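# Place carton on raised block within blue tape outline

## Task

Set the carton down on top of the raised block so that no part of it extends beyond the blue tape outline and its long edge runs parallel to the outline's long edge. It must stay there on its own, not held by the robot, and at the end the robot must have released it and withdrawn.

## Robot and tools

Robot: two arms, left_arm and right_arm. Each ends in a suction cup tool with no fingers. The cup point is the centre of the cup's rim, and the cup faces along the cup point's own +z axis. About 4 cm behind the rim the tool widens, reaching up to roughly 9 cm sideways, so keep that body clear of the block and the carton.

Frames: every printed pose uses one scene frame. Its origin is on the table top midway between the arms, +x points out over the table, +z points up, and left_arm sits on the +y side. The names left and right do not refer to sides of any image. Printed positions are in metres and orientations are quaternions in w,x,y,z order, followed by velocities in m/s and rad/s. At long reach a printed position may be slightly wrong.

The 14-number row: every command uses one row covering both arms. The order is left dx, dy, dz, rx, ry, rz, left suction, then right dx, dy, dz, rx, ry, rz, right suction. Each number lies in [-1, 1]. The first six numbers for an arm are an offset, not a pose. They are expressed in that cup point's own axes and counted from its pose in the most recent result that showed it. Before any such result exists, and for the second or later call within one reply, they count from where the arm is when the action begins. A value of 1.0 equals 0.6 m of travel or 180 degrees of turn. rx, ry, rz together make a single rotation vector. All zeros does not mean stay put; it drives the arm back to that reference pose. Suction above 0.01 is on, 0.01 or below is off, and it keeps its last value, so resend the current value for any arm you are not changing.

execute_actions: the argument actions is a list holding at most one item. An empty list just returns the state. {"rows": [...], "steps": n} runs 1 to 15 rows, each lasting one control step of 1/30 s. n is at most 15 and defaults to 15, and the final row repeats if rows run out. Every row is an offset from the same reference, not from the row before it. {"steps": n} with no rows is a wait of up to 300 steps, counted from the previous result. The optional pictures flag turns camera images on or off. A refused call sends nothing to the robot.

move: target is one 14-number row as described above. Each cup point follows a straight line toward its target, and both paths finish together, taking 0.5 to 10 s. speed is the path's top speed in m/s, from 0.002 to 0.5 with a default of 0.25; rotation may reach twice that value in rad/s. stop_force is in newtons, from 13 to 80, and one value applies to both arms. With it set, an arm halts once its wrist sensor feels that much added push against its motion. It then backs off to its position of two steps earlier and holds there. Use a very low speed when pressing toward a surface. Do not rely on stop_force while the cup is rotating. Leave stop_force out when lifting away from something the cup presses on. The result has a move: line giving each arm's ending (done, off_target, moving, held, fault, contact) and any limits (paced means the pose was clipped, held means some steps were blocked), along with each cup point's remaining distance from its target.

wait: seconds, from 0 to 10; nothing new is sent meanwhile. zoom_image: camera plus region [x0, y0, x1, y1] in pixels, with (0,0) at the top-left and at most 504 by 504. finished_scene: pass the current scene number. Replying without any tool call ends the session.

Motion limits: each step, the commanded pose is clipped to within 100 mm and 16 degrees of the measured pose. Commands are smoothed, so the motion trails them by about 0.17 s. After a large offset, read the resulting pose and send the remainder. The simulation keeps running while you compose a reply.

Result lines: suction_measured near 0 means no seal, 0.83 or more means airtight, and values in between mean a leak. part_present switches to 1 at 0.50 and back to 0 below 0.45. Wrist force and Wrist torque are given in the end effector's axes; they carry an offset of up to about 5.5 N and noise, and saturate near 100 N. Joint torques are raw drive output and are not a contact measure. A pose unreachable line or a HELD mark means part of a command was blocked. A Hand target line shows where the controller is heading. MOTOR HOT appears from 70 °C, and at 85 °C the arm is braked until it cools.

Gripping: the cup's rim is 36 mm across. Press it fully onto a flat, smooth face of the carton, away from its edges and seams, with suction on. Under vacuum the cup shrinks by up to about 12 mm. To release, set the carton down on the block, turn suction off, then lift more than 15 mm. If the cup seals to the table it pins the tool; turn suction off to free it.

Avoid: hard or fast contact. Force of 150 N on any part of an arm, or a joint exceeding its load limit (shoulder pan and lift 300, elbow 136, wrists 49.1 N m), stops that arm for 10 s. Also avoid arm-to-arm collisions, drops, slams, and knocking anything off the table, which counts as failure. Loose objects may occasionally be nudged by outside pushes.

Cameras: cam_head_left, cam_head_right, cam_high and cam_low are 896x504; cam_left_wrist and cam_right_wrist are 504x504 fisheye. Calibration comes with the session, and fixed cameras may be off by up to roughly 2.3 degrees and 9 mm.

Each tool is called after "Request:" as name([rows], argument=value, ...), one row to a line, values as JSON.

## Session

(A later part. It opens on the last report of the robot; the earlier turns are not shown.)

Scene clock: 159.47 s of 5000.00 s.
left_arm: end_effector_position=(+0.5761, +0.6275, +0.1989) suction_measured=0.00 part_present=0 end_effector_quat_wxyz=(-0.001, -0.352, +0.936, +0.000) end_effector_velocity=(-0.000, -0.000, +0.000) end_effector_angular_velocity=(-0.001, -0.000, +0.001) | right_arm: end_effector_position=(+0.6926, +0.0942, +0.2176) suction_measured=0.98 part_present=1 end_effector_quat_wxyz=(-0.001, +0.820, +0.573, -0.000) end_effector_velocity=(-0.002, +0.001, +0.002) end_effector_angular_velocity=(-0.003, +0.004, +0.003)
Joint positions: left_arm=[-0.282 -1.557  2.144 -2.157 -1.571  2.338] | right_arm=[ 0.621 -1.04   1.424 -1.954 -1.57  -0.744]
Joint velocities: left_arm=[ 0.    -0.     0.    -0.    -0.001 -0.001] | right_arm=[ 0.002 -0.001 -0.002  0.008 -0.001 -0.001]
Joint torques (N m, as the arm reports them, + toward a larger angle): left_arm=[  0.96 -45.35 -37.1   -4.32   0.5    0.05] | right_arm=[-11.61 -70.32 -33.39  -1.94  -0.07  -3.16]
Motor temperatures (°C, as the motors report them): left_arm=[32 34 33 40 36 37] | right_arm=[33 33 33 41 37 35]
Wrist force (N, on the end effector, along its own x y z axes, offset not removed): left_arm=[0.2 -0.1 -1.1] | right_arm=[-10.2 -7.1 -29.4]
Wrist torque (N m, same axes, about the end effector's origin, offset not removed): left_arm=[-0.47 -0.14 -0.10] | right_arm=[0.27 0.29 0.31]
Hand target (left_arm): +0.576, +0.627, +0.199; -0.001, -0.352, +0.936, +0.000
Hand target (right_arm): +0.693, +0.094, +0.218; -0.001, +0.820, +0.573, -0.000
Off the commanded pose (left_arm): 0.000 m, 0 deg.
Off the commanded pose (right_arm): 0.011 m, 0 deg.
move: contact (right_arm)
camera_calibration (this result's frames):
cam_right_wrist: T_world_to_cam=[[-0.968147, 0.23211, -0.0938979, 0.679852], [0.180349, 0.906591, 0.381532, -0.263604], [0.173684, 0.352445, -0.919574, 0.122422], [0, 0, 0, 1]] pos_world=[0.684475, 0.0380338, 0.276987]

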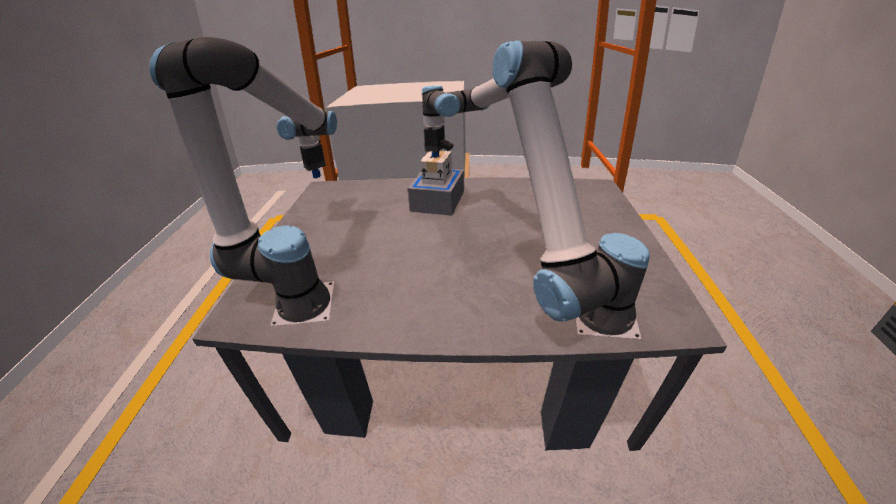

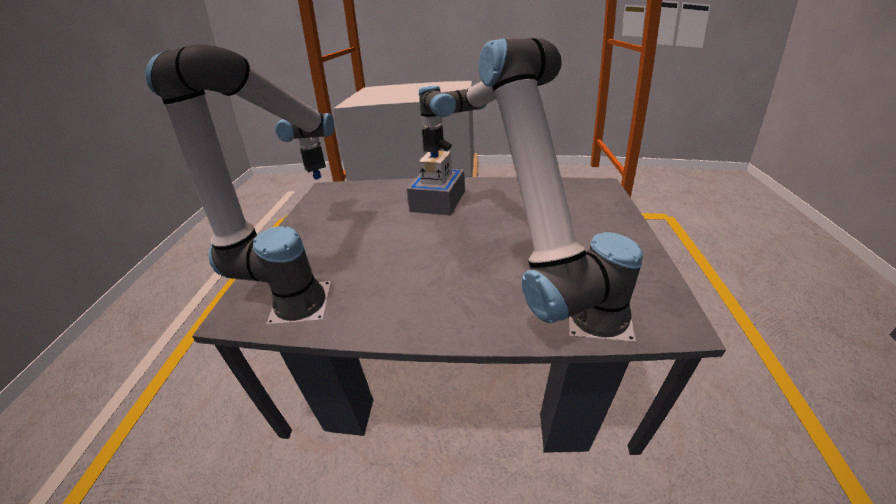

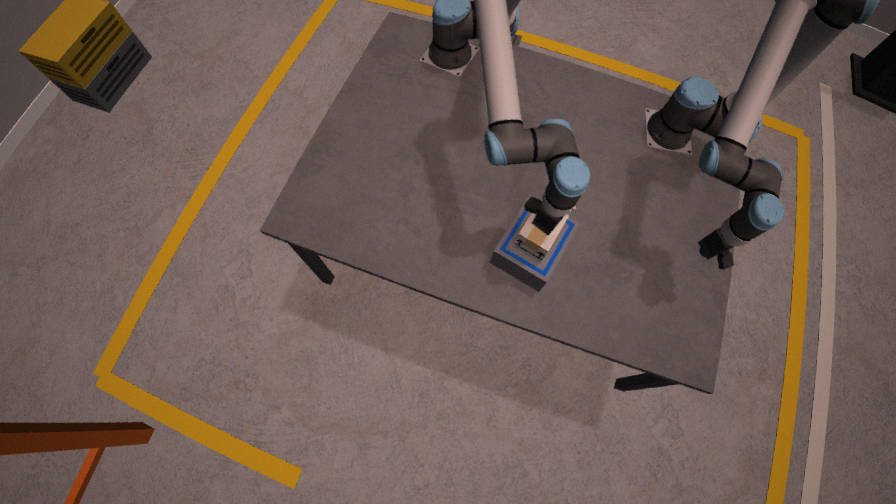

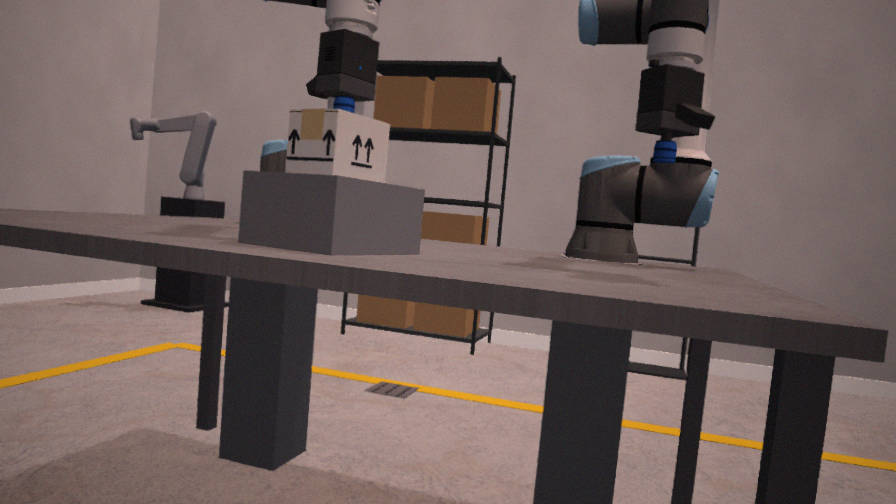

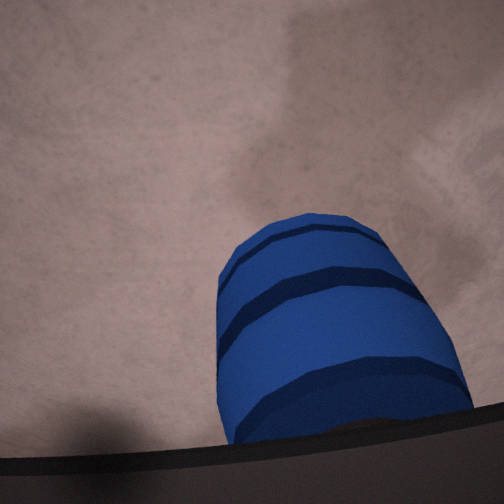

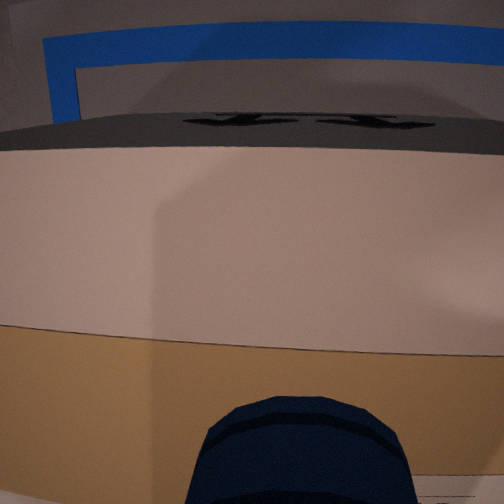

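Request:
execute_actions([
  {"rows": [[0,0,0,0,0,0,0, 0,0,-0.003,0,0,0,0]], "steps": 9},
], pictures=false)

Request:
move(target=[0,0,0,0,0,0,0, 0,0,-0.1,0,0,0,0], speed=0.15)

Request:
move(target=[0,0,0,0,0,0,0, -0.4486,-0.0133,-0.083,0,0,0,0], speed=0.3)

Scene clock: 168.93 s of 5000.00 s.
left_arm: end_effector_position=(+0.5761, +0.6275, +0.1989) suction_measured=0.00 part_present=0 end_effector_quat_wxyz=(-0.001, -0.352, +0.936, +0.000) end_effector_velocity=(+0.000, -0.000, +0.000) end_effector_angular_velocity=(-0.000, -0.001, -0.001) | right_arm: end_effector_position=(+0.6927, +0.0942, +0.2193) suction_measured=0.00 part_present=0 end_effector_quat_wxyz=(-0.001, +0.820, +0.573, -0.000) end_effector_velocity=(+0.000, -0.001, +0.001) end_effector_angular_velocity=(-0.001, -0.001, -0.001)
Joint positions: left_arm=[-0.282 -1.557  2.144 -2.157 -1.571  2.338] | right_arm=[ 0.621 -1.041  1.423 -1.951 -1.57  -0.744]
Joint velocities: left_arm=[ 0.    -0.    -0.    -0.    -0.     0.001] | right_arm=[-0.001 -0.001 -0.001  0.002 -0.001  0.001]
Joint torques (N m, as the arm reports them, + toward a larger angle): left_arm=[  3.66 -45.4  -37.41  -4.46   0.33  -0.08] | right_arm=[ -7.43 -89.19 -41.52  -0.64  -0.33  -3.01]
Motor temperatures (°C, as the motors report them): left_arm=[32 34 33 40 36 37] | right_arm=[33 33 33 41 37 35]
Wrist force (N, on the end effector, along its own x y z axes, offset not removed): left_arm=[-0.2 -2.5 -0.4] | right_arm=[-1.0 1.0 -7.6]
Wrist torque (N m, same axes, about the end effector's origin, offset not removed): left_arm=[-0.81 -0.10 0.01] | right_arm=[0.33 0.10 0.24]
Hand target (left_arm): +0.576, +0.627, +0.199; -0.001, -0.352, +0.936, +0.000
Hand target (right_arm): +0.693, +0.094, +0.219; -0.001, +0.820, +0.573, -0.000
Off the commanded pose (left_arm): 0.000 m, 0 deg.
Off the commanded pose (right_arm): 0.000 m, 0 deg.
Steps of this call (steps 1 to 90: nothing new was sent; then 6.17 s passed at rest; steps 91 to 99: all 9 steps of this action). Readings (end_effector_position | what the end effector reports):
91: left_arm (+0.5761, +0.6275, +0.1989) | right_arm (+0.6926, +0.0942, +0.2181) | left_arm suction_measured=0.00 part_present=0 | right_arm suction_measured=0.79 part_present=1
92: left_arm (+0.5761, +0.6275, +0.1989) | right_arm (+0.6926, +0.0942, +0.2183) | left_arm suction_measured=0.00 part_present=0 | right_arm suction_measured=0.33 part_present=0
94: left_arm (+0.5761, +0.6275, +0.1989) | right_arm (+0.6927, +0.0942, +0.2188) | left_arm suction_measured=0.00 part_present=0 | right_arm suction_measured=0.00 part_present=0
98: left_arm (+0.5761, +0.6275, +0.1989) | right_arm (+0.6927, +0.0942, +0.2193) | left_arm suction_measured=0.00 part_present=0 | right_arm suction_measured=0.00 part_present=0
99: the state above

Scene clock: 170.10 s of 5000.00 s.
left_arm: end_effector_position=(+0.5761, +0.6275, +0.1989) suction_measured=0.00 part_present=0 end_effector_quat_wxyz=(-0.001, -0.352, +0.936, +0.000) end_effector_velocity=(-0.000, -0.000, -0.000) end_effector_angular_velocity=(-0.001, +0.000, +0.000) | right_arm: end_effector_position=(+0.6926, +0.0942, +0.2790) suction_measured=0.00 part_present=0 end_effector_quat_wxyz=(-0.001, +0.820, +0.573, -0.000) end_effector_velocity=(+0.000, -0.001, +0.003) end_effector_angular_velocity=(-0.003, +0.001, -0.001)
Joint positions: left_arm=[-0.282 -1.557  2.144 -2.157 -1.571  2.338] | right_arm=[ 0.621 -1.074  1.363 -1.858 -1.57  -0.744]
Joint velocities: left_arm=[ 0.    -0.     0.    -0.    -0.001 -0.   ] | right_arm=[-0.001 -0.001 -0.003  0.006 -0.002  0.   ]
Joint torques (N m, as the arm reports them, + toward a larger angle): left_arm=[  0.19 -44.59 -36.28  -4.     0.43   0.18] | right_arm=[ -5.02 -98.89 -47.48  -1.98   1.41  -2.39]
Motor temperatures (°C, as the motors report them): left_arm=[32 34 33 40 36 37] | right_arm=[33 33 33 41 37 35]
Wrist force (N, on the end effector, along its own x y z axes, offset not removed): left_arm=[0.3 -0.5 -0.4] | right_arm=[0.0 -0.8 5.1]
Wrist torque (N m, same axes, about the end effector's origin, offset not removed): left_arm=[-0.52 -0.16 -0.04] | right_arm=[0.03 0.10 0.18]
Hand target (left_arm): +0.576, +0.627, +0.199; -0.001, -0.352, +0.936, +0.000
Hand target (right_arm): +0.693, +0.094, +0.279; -0.001, +0.820, +0.573, -0.000
Off the commanded pose (left_arm): 0.000 m, 0 deg.
Off the commanded pose (right_arm): 0.000 m, 0 deg.
move: done
camera_calibration (this result's frames):
cam_left_wrist: T_world_to_cam=[[0.590264, -0.801259, 0.0978373, 0.150347], [-0.718894, -0.466684, 0.515168, 0.611634], [-0.367124, -0.37442, -0.851487, 0.690274], [0, 0, 0, 1]] pos_world=[0.604372, 0.664359, 0.257955]
cam_right_wrist: T_world_to_cam=[[-0.968144, 0.232112, -0.0939211, 0.685623], [0.180339, 0.906586, 0.38155, -0.287052], [0.17371, 0.352457, -0.919564, 0.178939], [0, 0, 0, 1]] pos_world=[0.684465, 0.038028, 0.338465]

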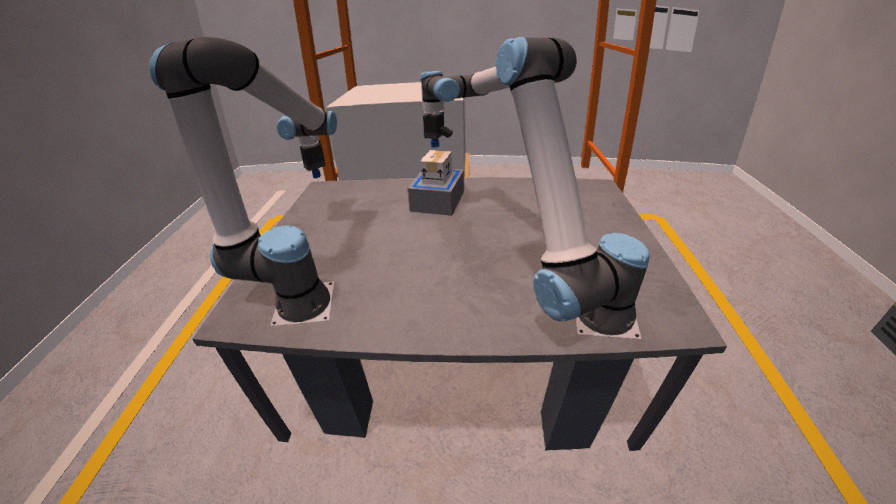

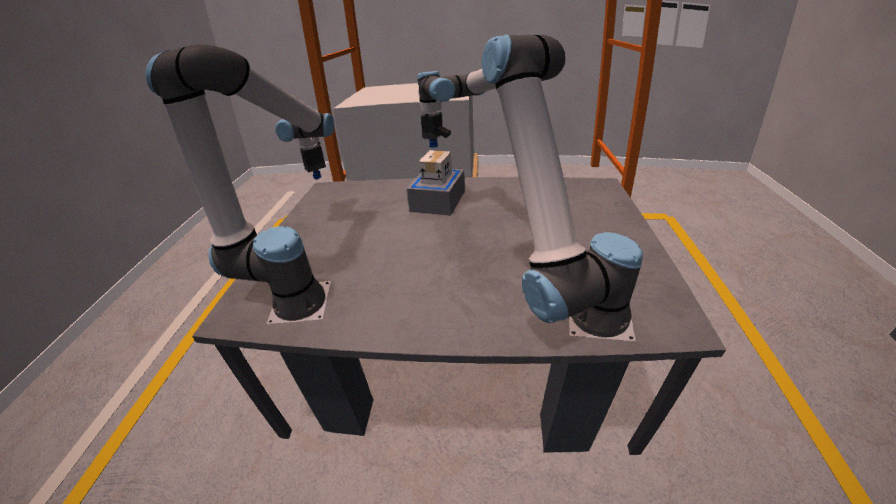

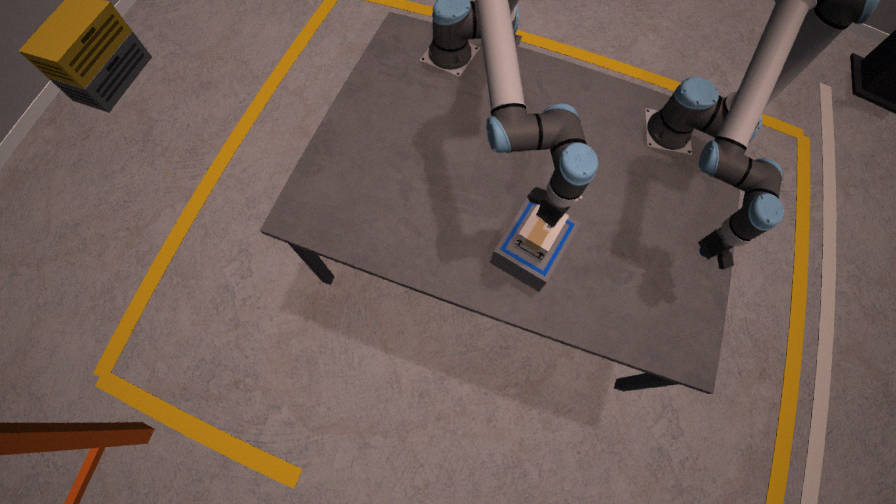

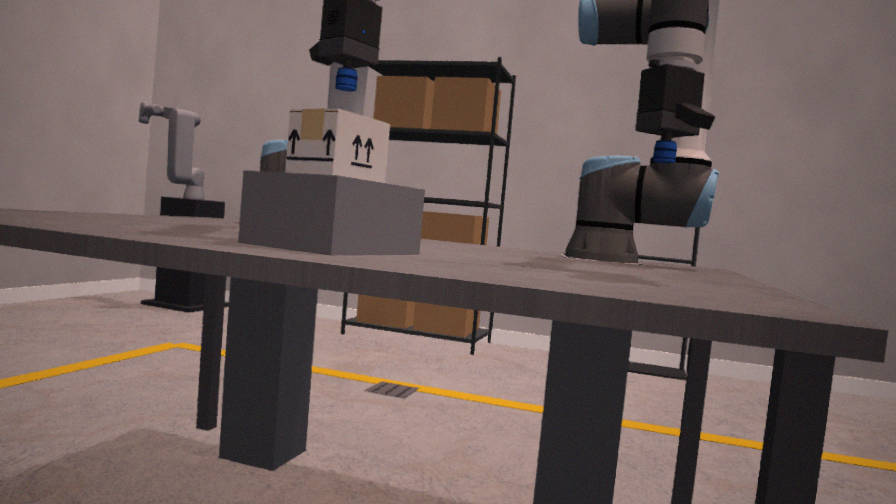

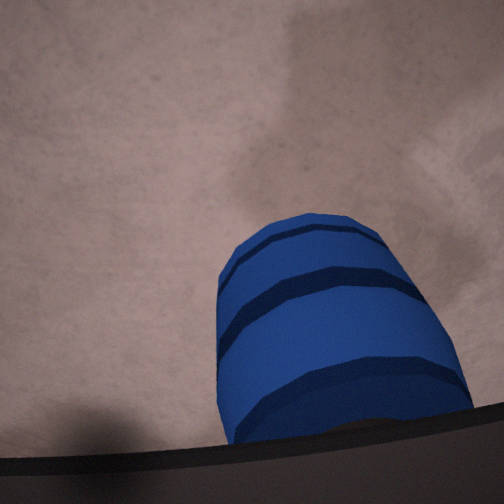

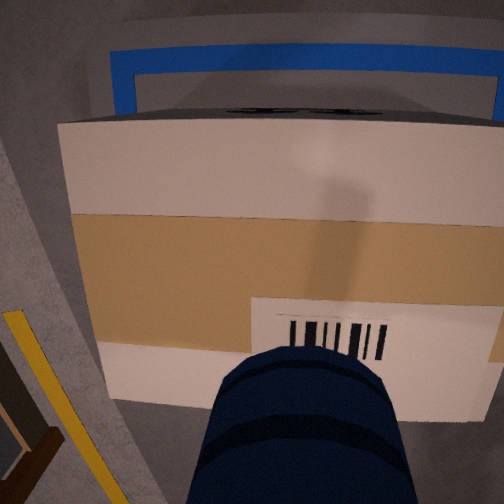

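Scene clock: 171.67 s of 5000.00 s.
left_arm: end_effector_position=(+0.5761, +0.6275, +0.1989) suction_measured=0.00 part_present=0 end_effector_quat_wxyz=(-0.001, -0.352, +0.936, +0.000) end_effector_velocity=(+0.000, +0.000, +0.000) end_effector_angular_velocity=(+0.001, -0.001, +0.000) | right_arm: end_effector_position=(+0.5930, -0.1555, +0.3285) suction_measured=0.00 part_present=0 end_effector_quat_wxyz=(-0.001, +0.820, +0.573, -0.000) end_effector_velocity=(-0.001, -0.002, +0.001) end_effector_angular_velocity=(+0.002, +0.000, +0.002)
Joint positions: left_arm=[-0.282 -1.557  2.144 -2.157 -1.571  2.338] | right_arm=[ 0.386 -1.448  1.773 -1.895 -1.569 -0.98 ]
Joint velocities: left_arm=[ 0.    -0.    -0.    -0.     0.001 -0.   ] | right_arm=[-0.003 -0.004  0.002  0.001  0.002 -0.004]
Joint torques (N m, as the arm reports them, + toward a larger angle): left_arm=[  0.79 -44.98 -37.91  -4.7    0.26  -0.04] | right_arm=[ -9.81 -66.67 -35.65  -2.15   3.09  -3.87]
Motor temperatures (°C, as the motors report them): left_arm=[32 34 33 40 36 37] | right_arm=[33 33 33 41 37 35]
Wrist force (N, on the end effector, along its own x y z axes, offset not removed): left_arm=[1.5 -2.0 -1.2] | right_arm=[0.2 1.1 6.4]
Wrist torque (N m, same axes, about the end effector's origin, offset not removed): left_arm=[-0.64 -0.44 -0.02] | right_arm=[0.39 0.04 0.31]
Hand target (left_arm): +0.576, +0.627, +0.199; -0.001, -0.352, +0.936, +0.000
Hand target (right_arm): +0.593, -0.156, +0.329; -0.001, +0.820, +0.573, -0.000
Off the commanded pose (left_arm): 0.000 m, 0 deg.
Off the commanded pose (right_arm): 0.001 m, 0 deg.
move: done
camera_calibration (this result's frames):
cam_left_wrist: T_world_to_cam=[[0.590264, -0.801259, 0.0978372, 0.150347], [-0.718894, -0.466684, 0.515168, 0.611634], [-0.367124, -0.37442, -0.851487, 0.690274], [0, 0, 0, 1]] pos_world=[0.604372, 0.664359, 0.257955]
cam_right_wrist: T_world_to_cam=[[-0.968125, 0.232168, -0.0939783, 0.651821], [0.180301, 0.906438, 0.38192, -0.0616825], [0.173855, 0.352802, -0.919405, 0.329644], [0, 0, 0, 1]] pos_world=[0.584855, -0.21172, 0.387891]

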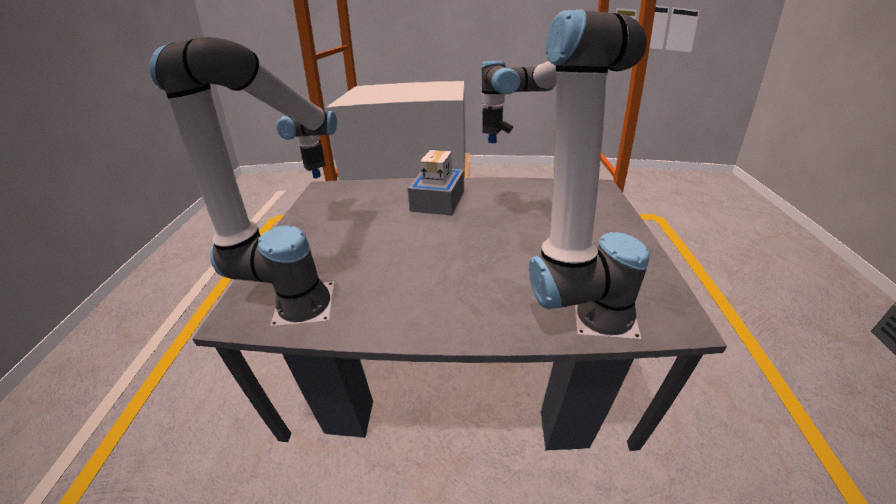

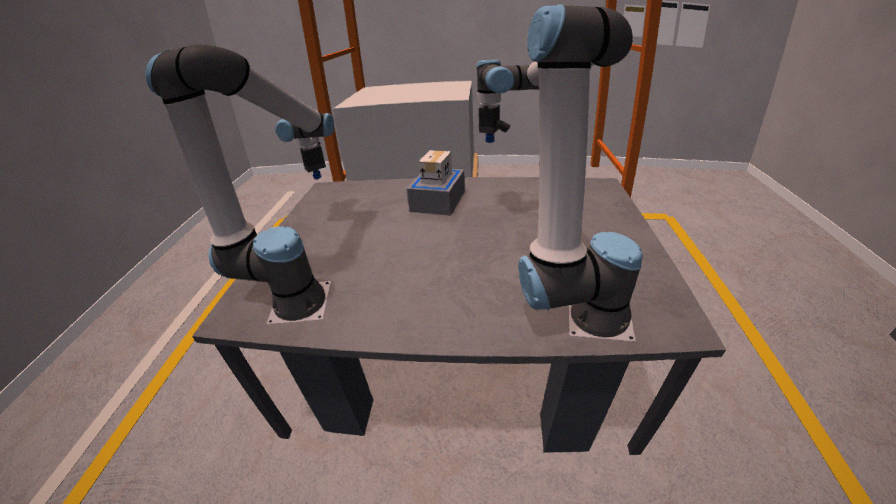

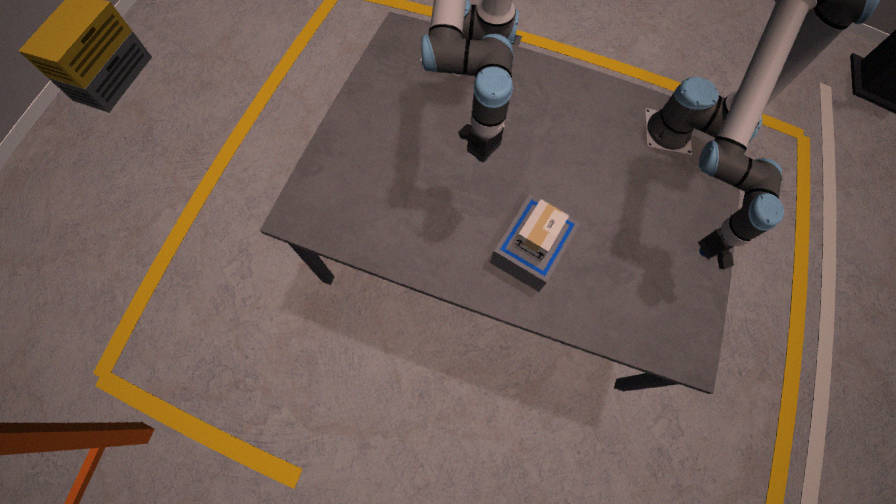

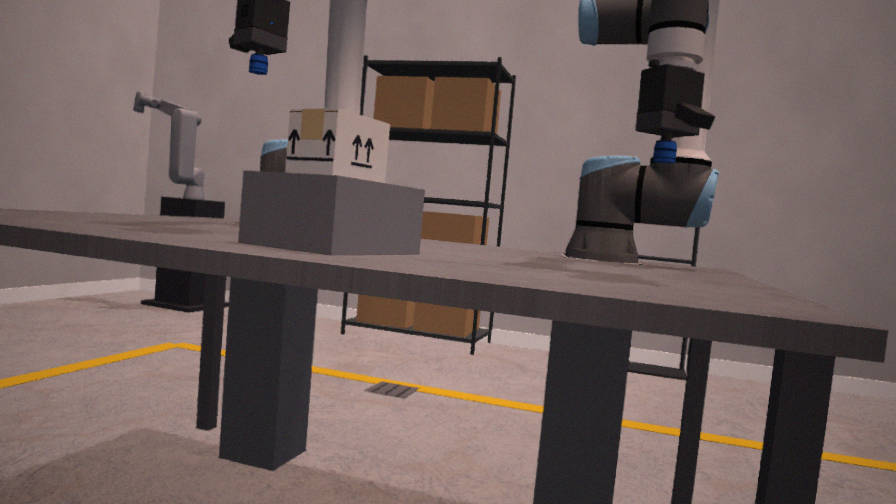

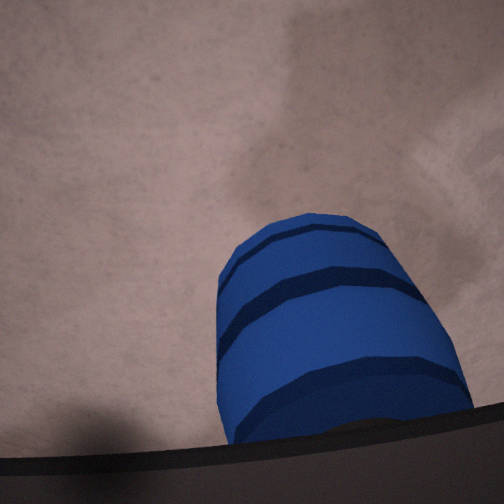

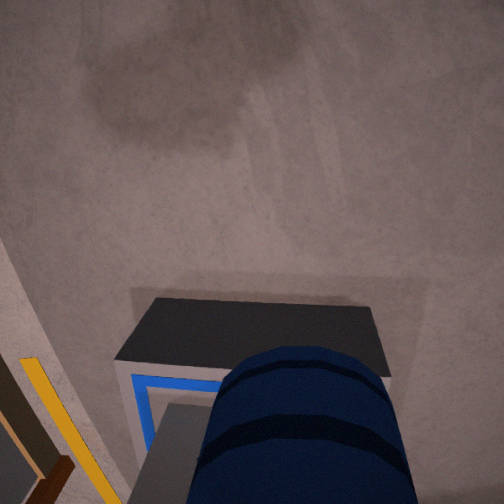

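Request:
zoom_image(camera="cam_high", region=[480, 185, 590, 300])

Request:
zoom_image(camera="cam_head_left", region=[390, 130, 490, 220])

Region (480, 185, 590, 300) of cam_high's 896x504 image, scaled by 4.383, with more detail than that image has; it fills the left 482 columns of this view, and the rest is white.

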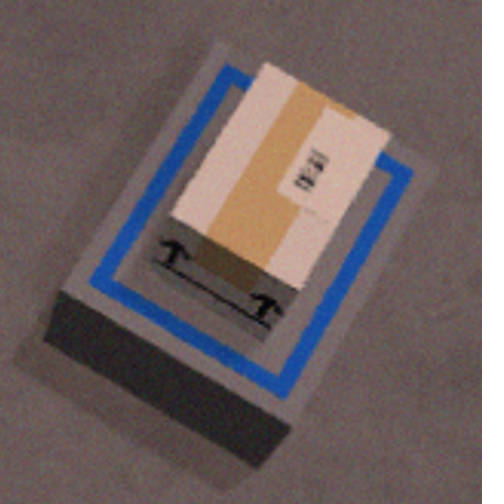

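Region (390, 130, 490, 220) of cam_head_left's 896x504 image, scaled by 5.040, with more detail than that image has; it fills the top 454 rows of this view, and the rest is white.

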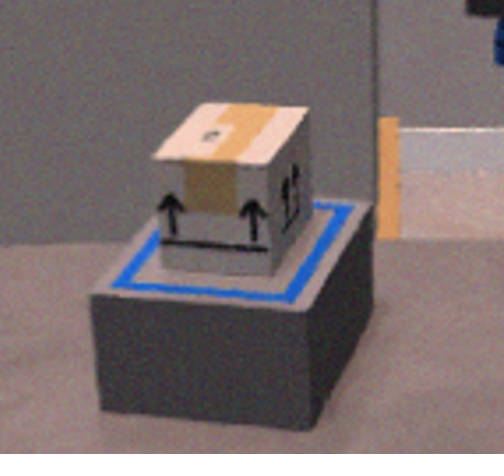

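The carton is centered and aligned inside the outline, and the arm is clear. Finishing scene 2.

Request:
finished_scene(scene=2)

The scene is finished: the task was done.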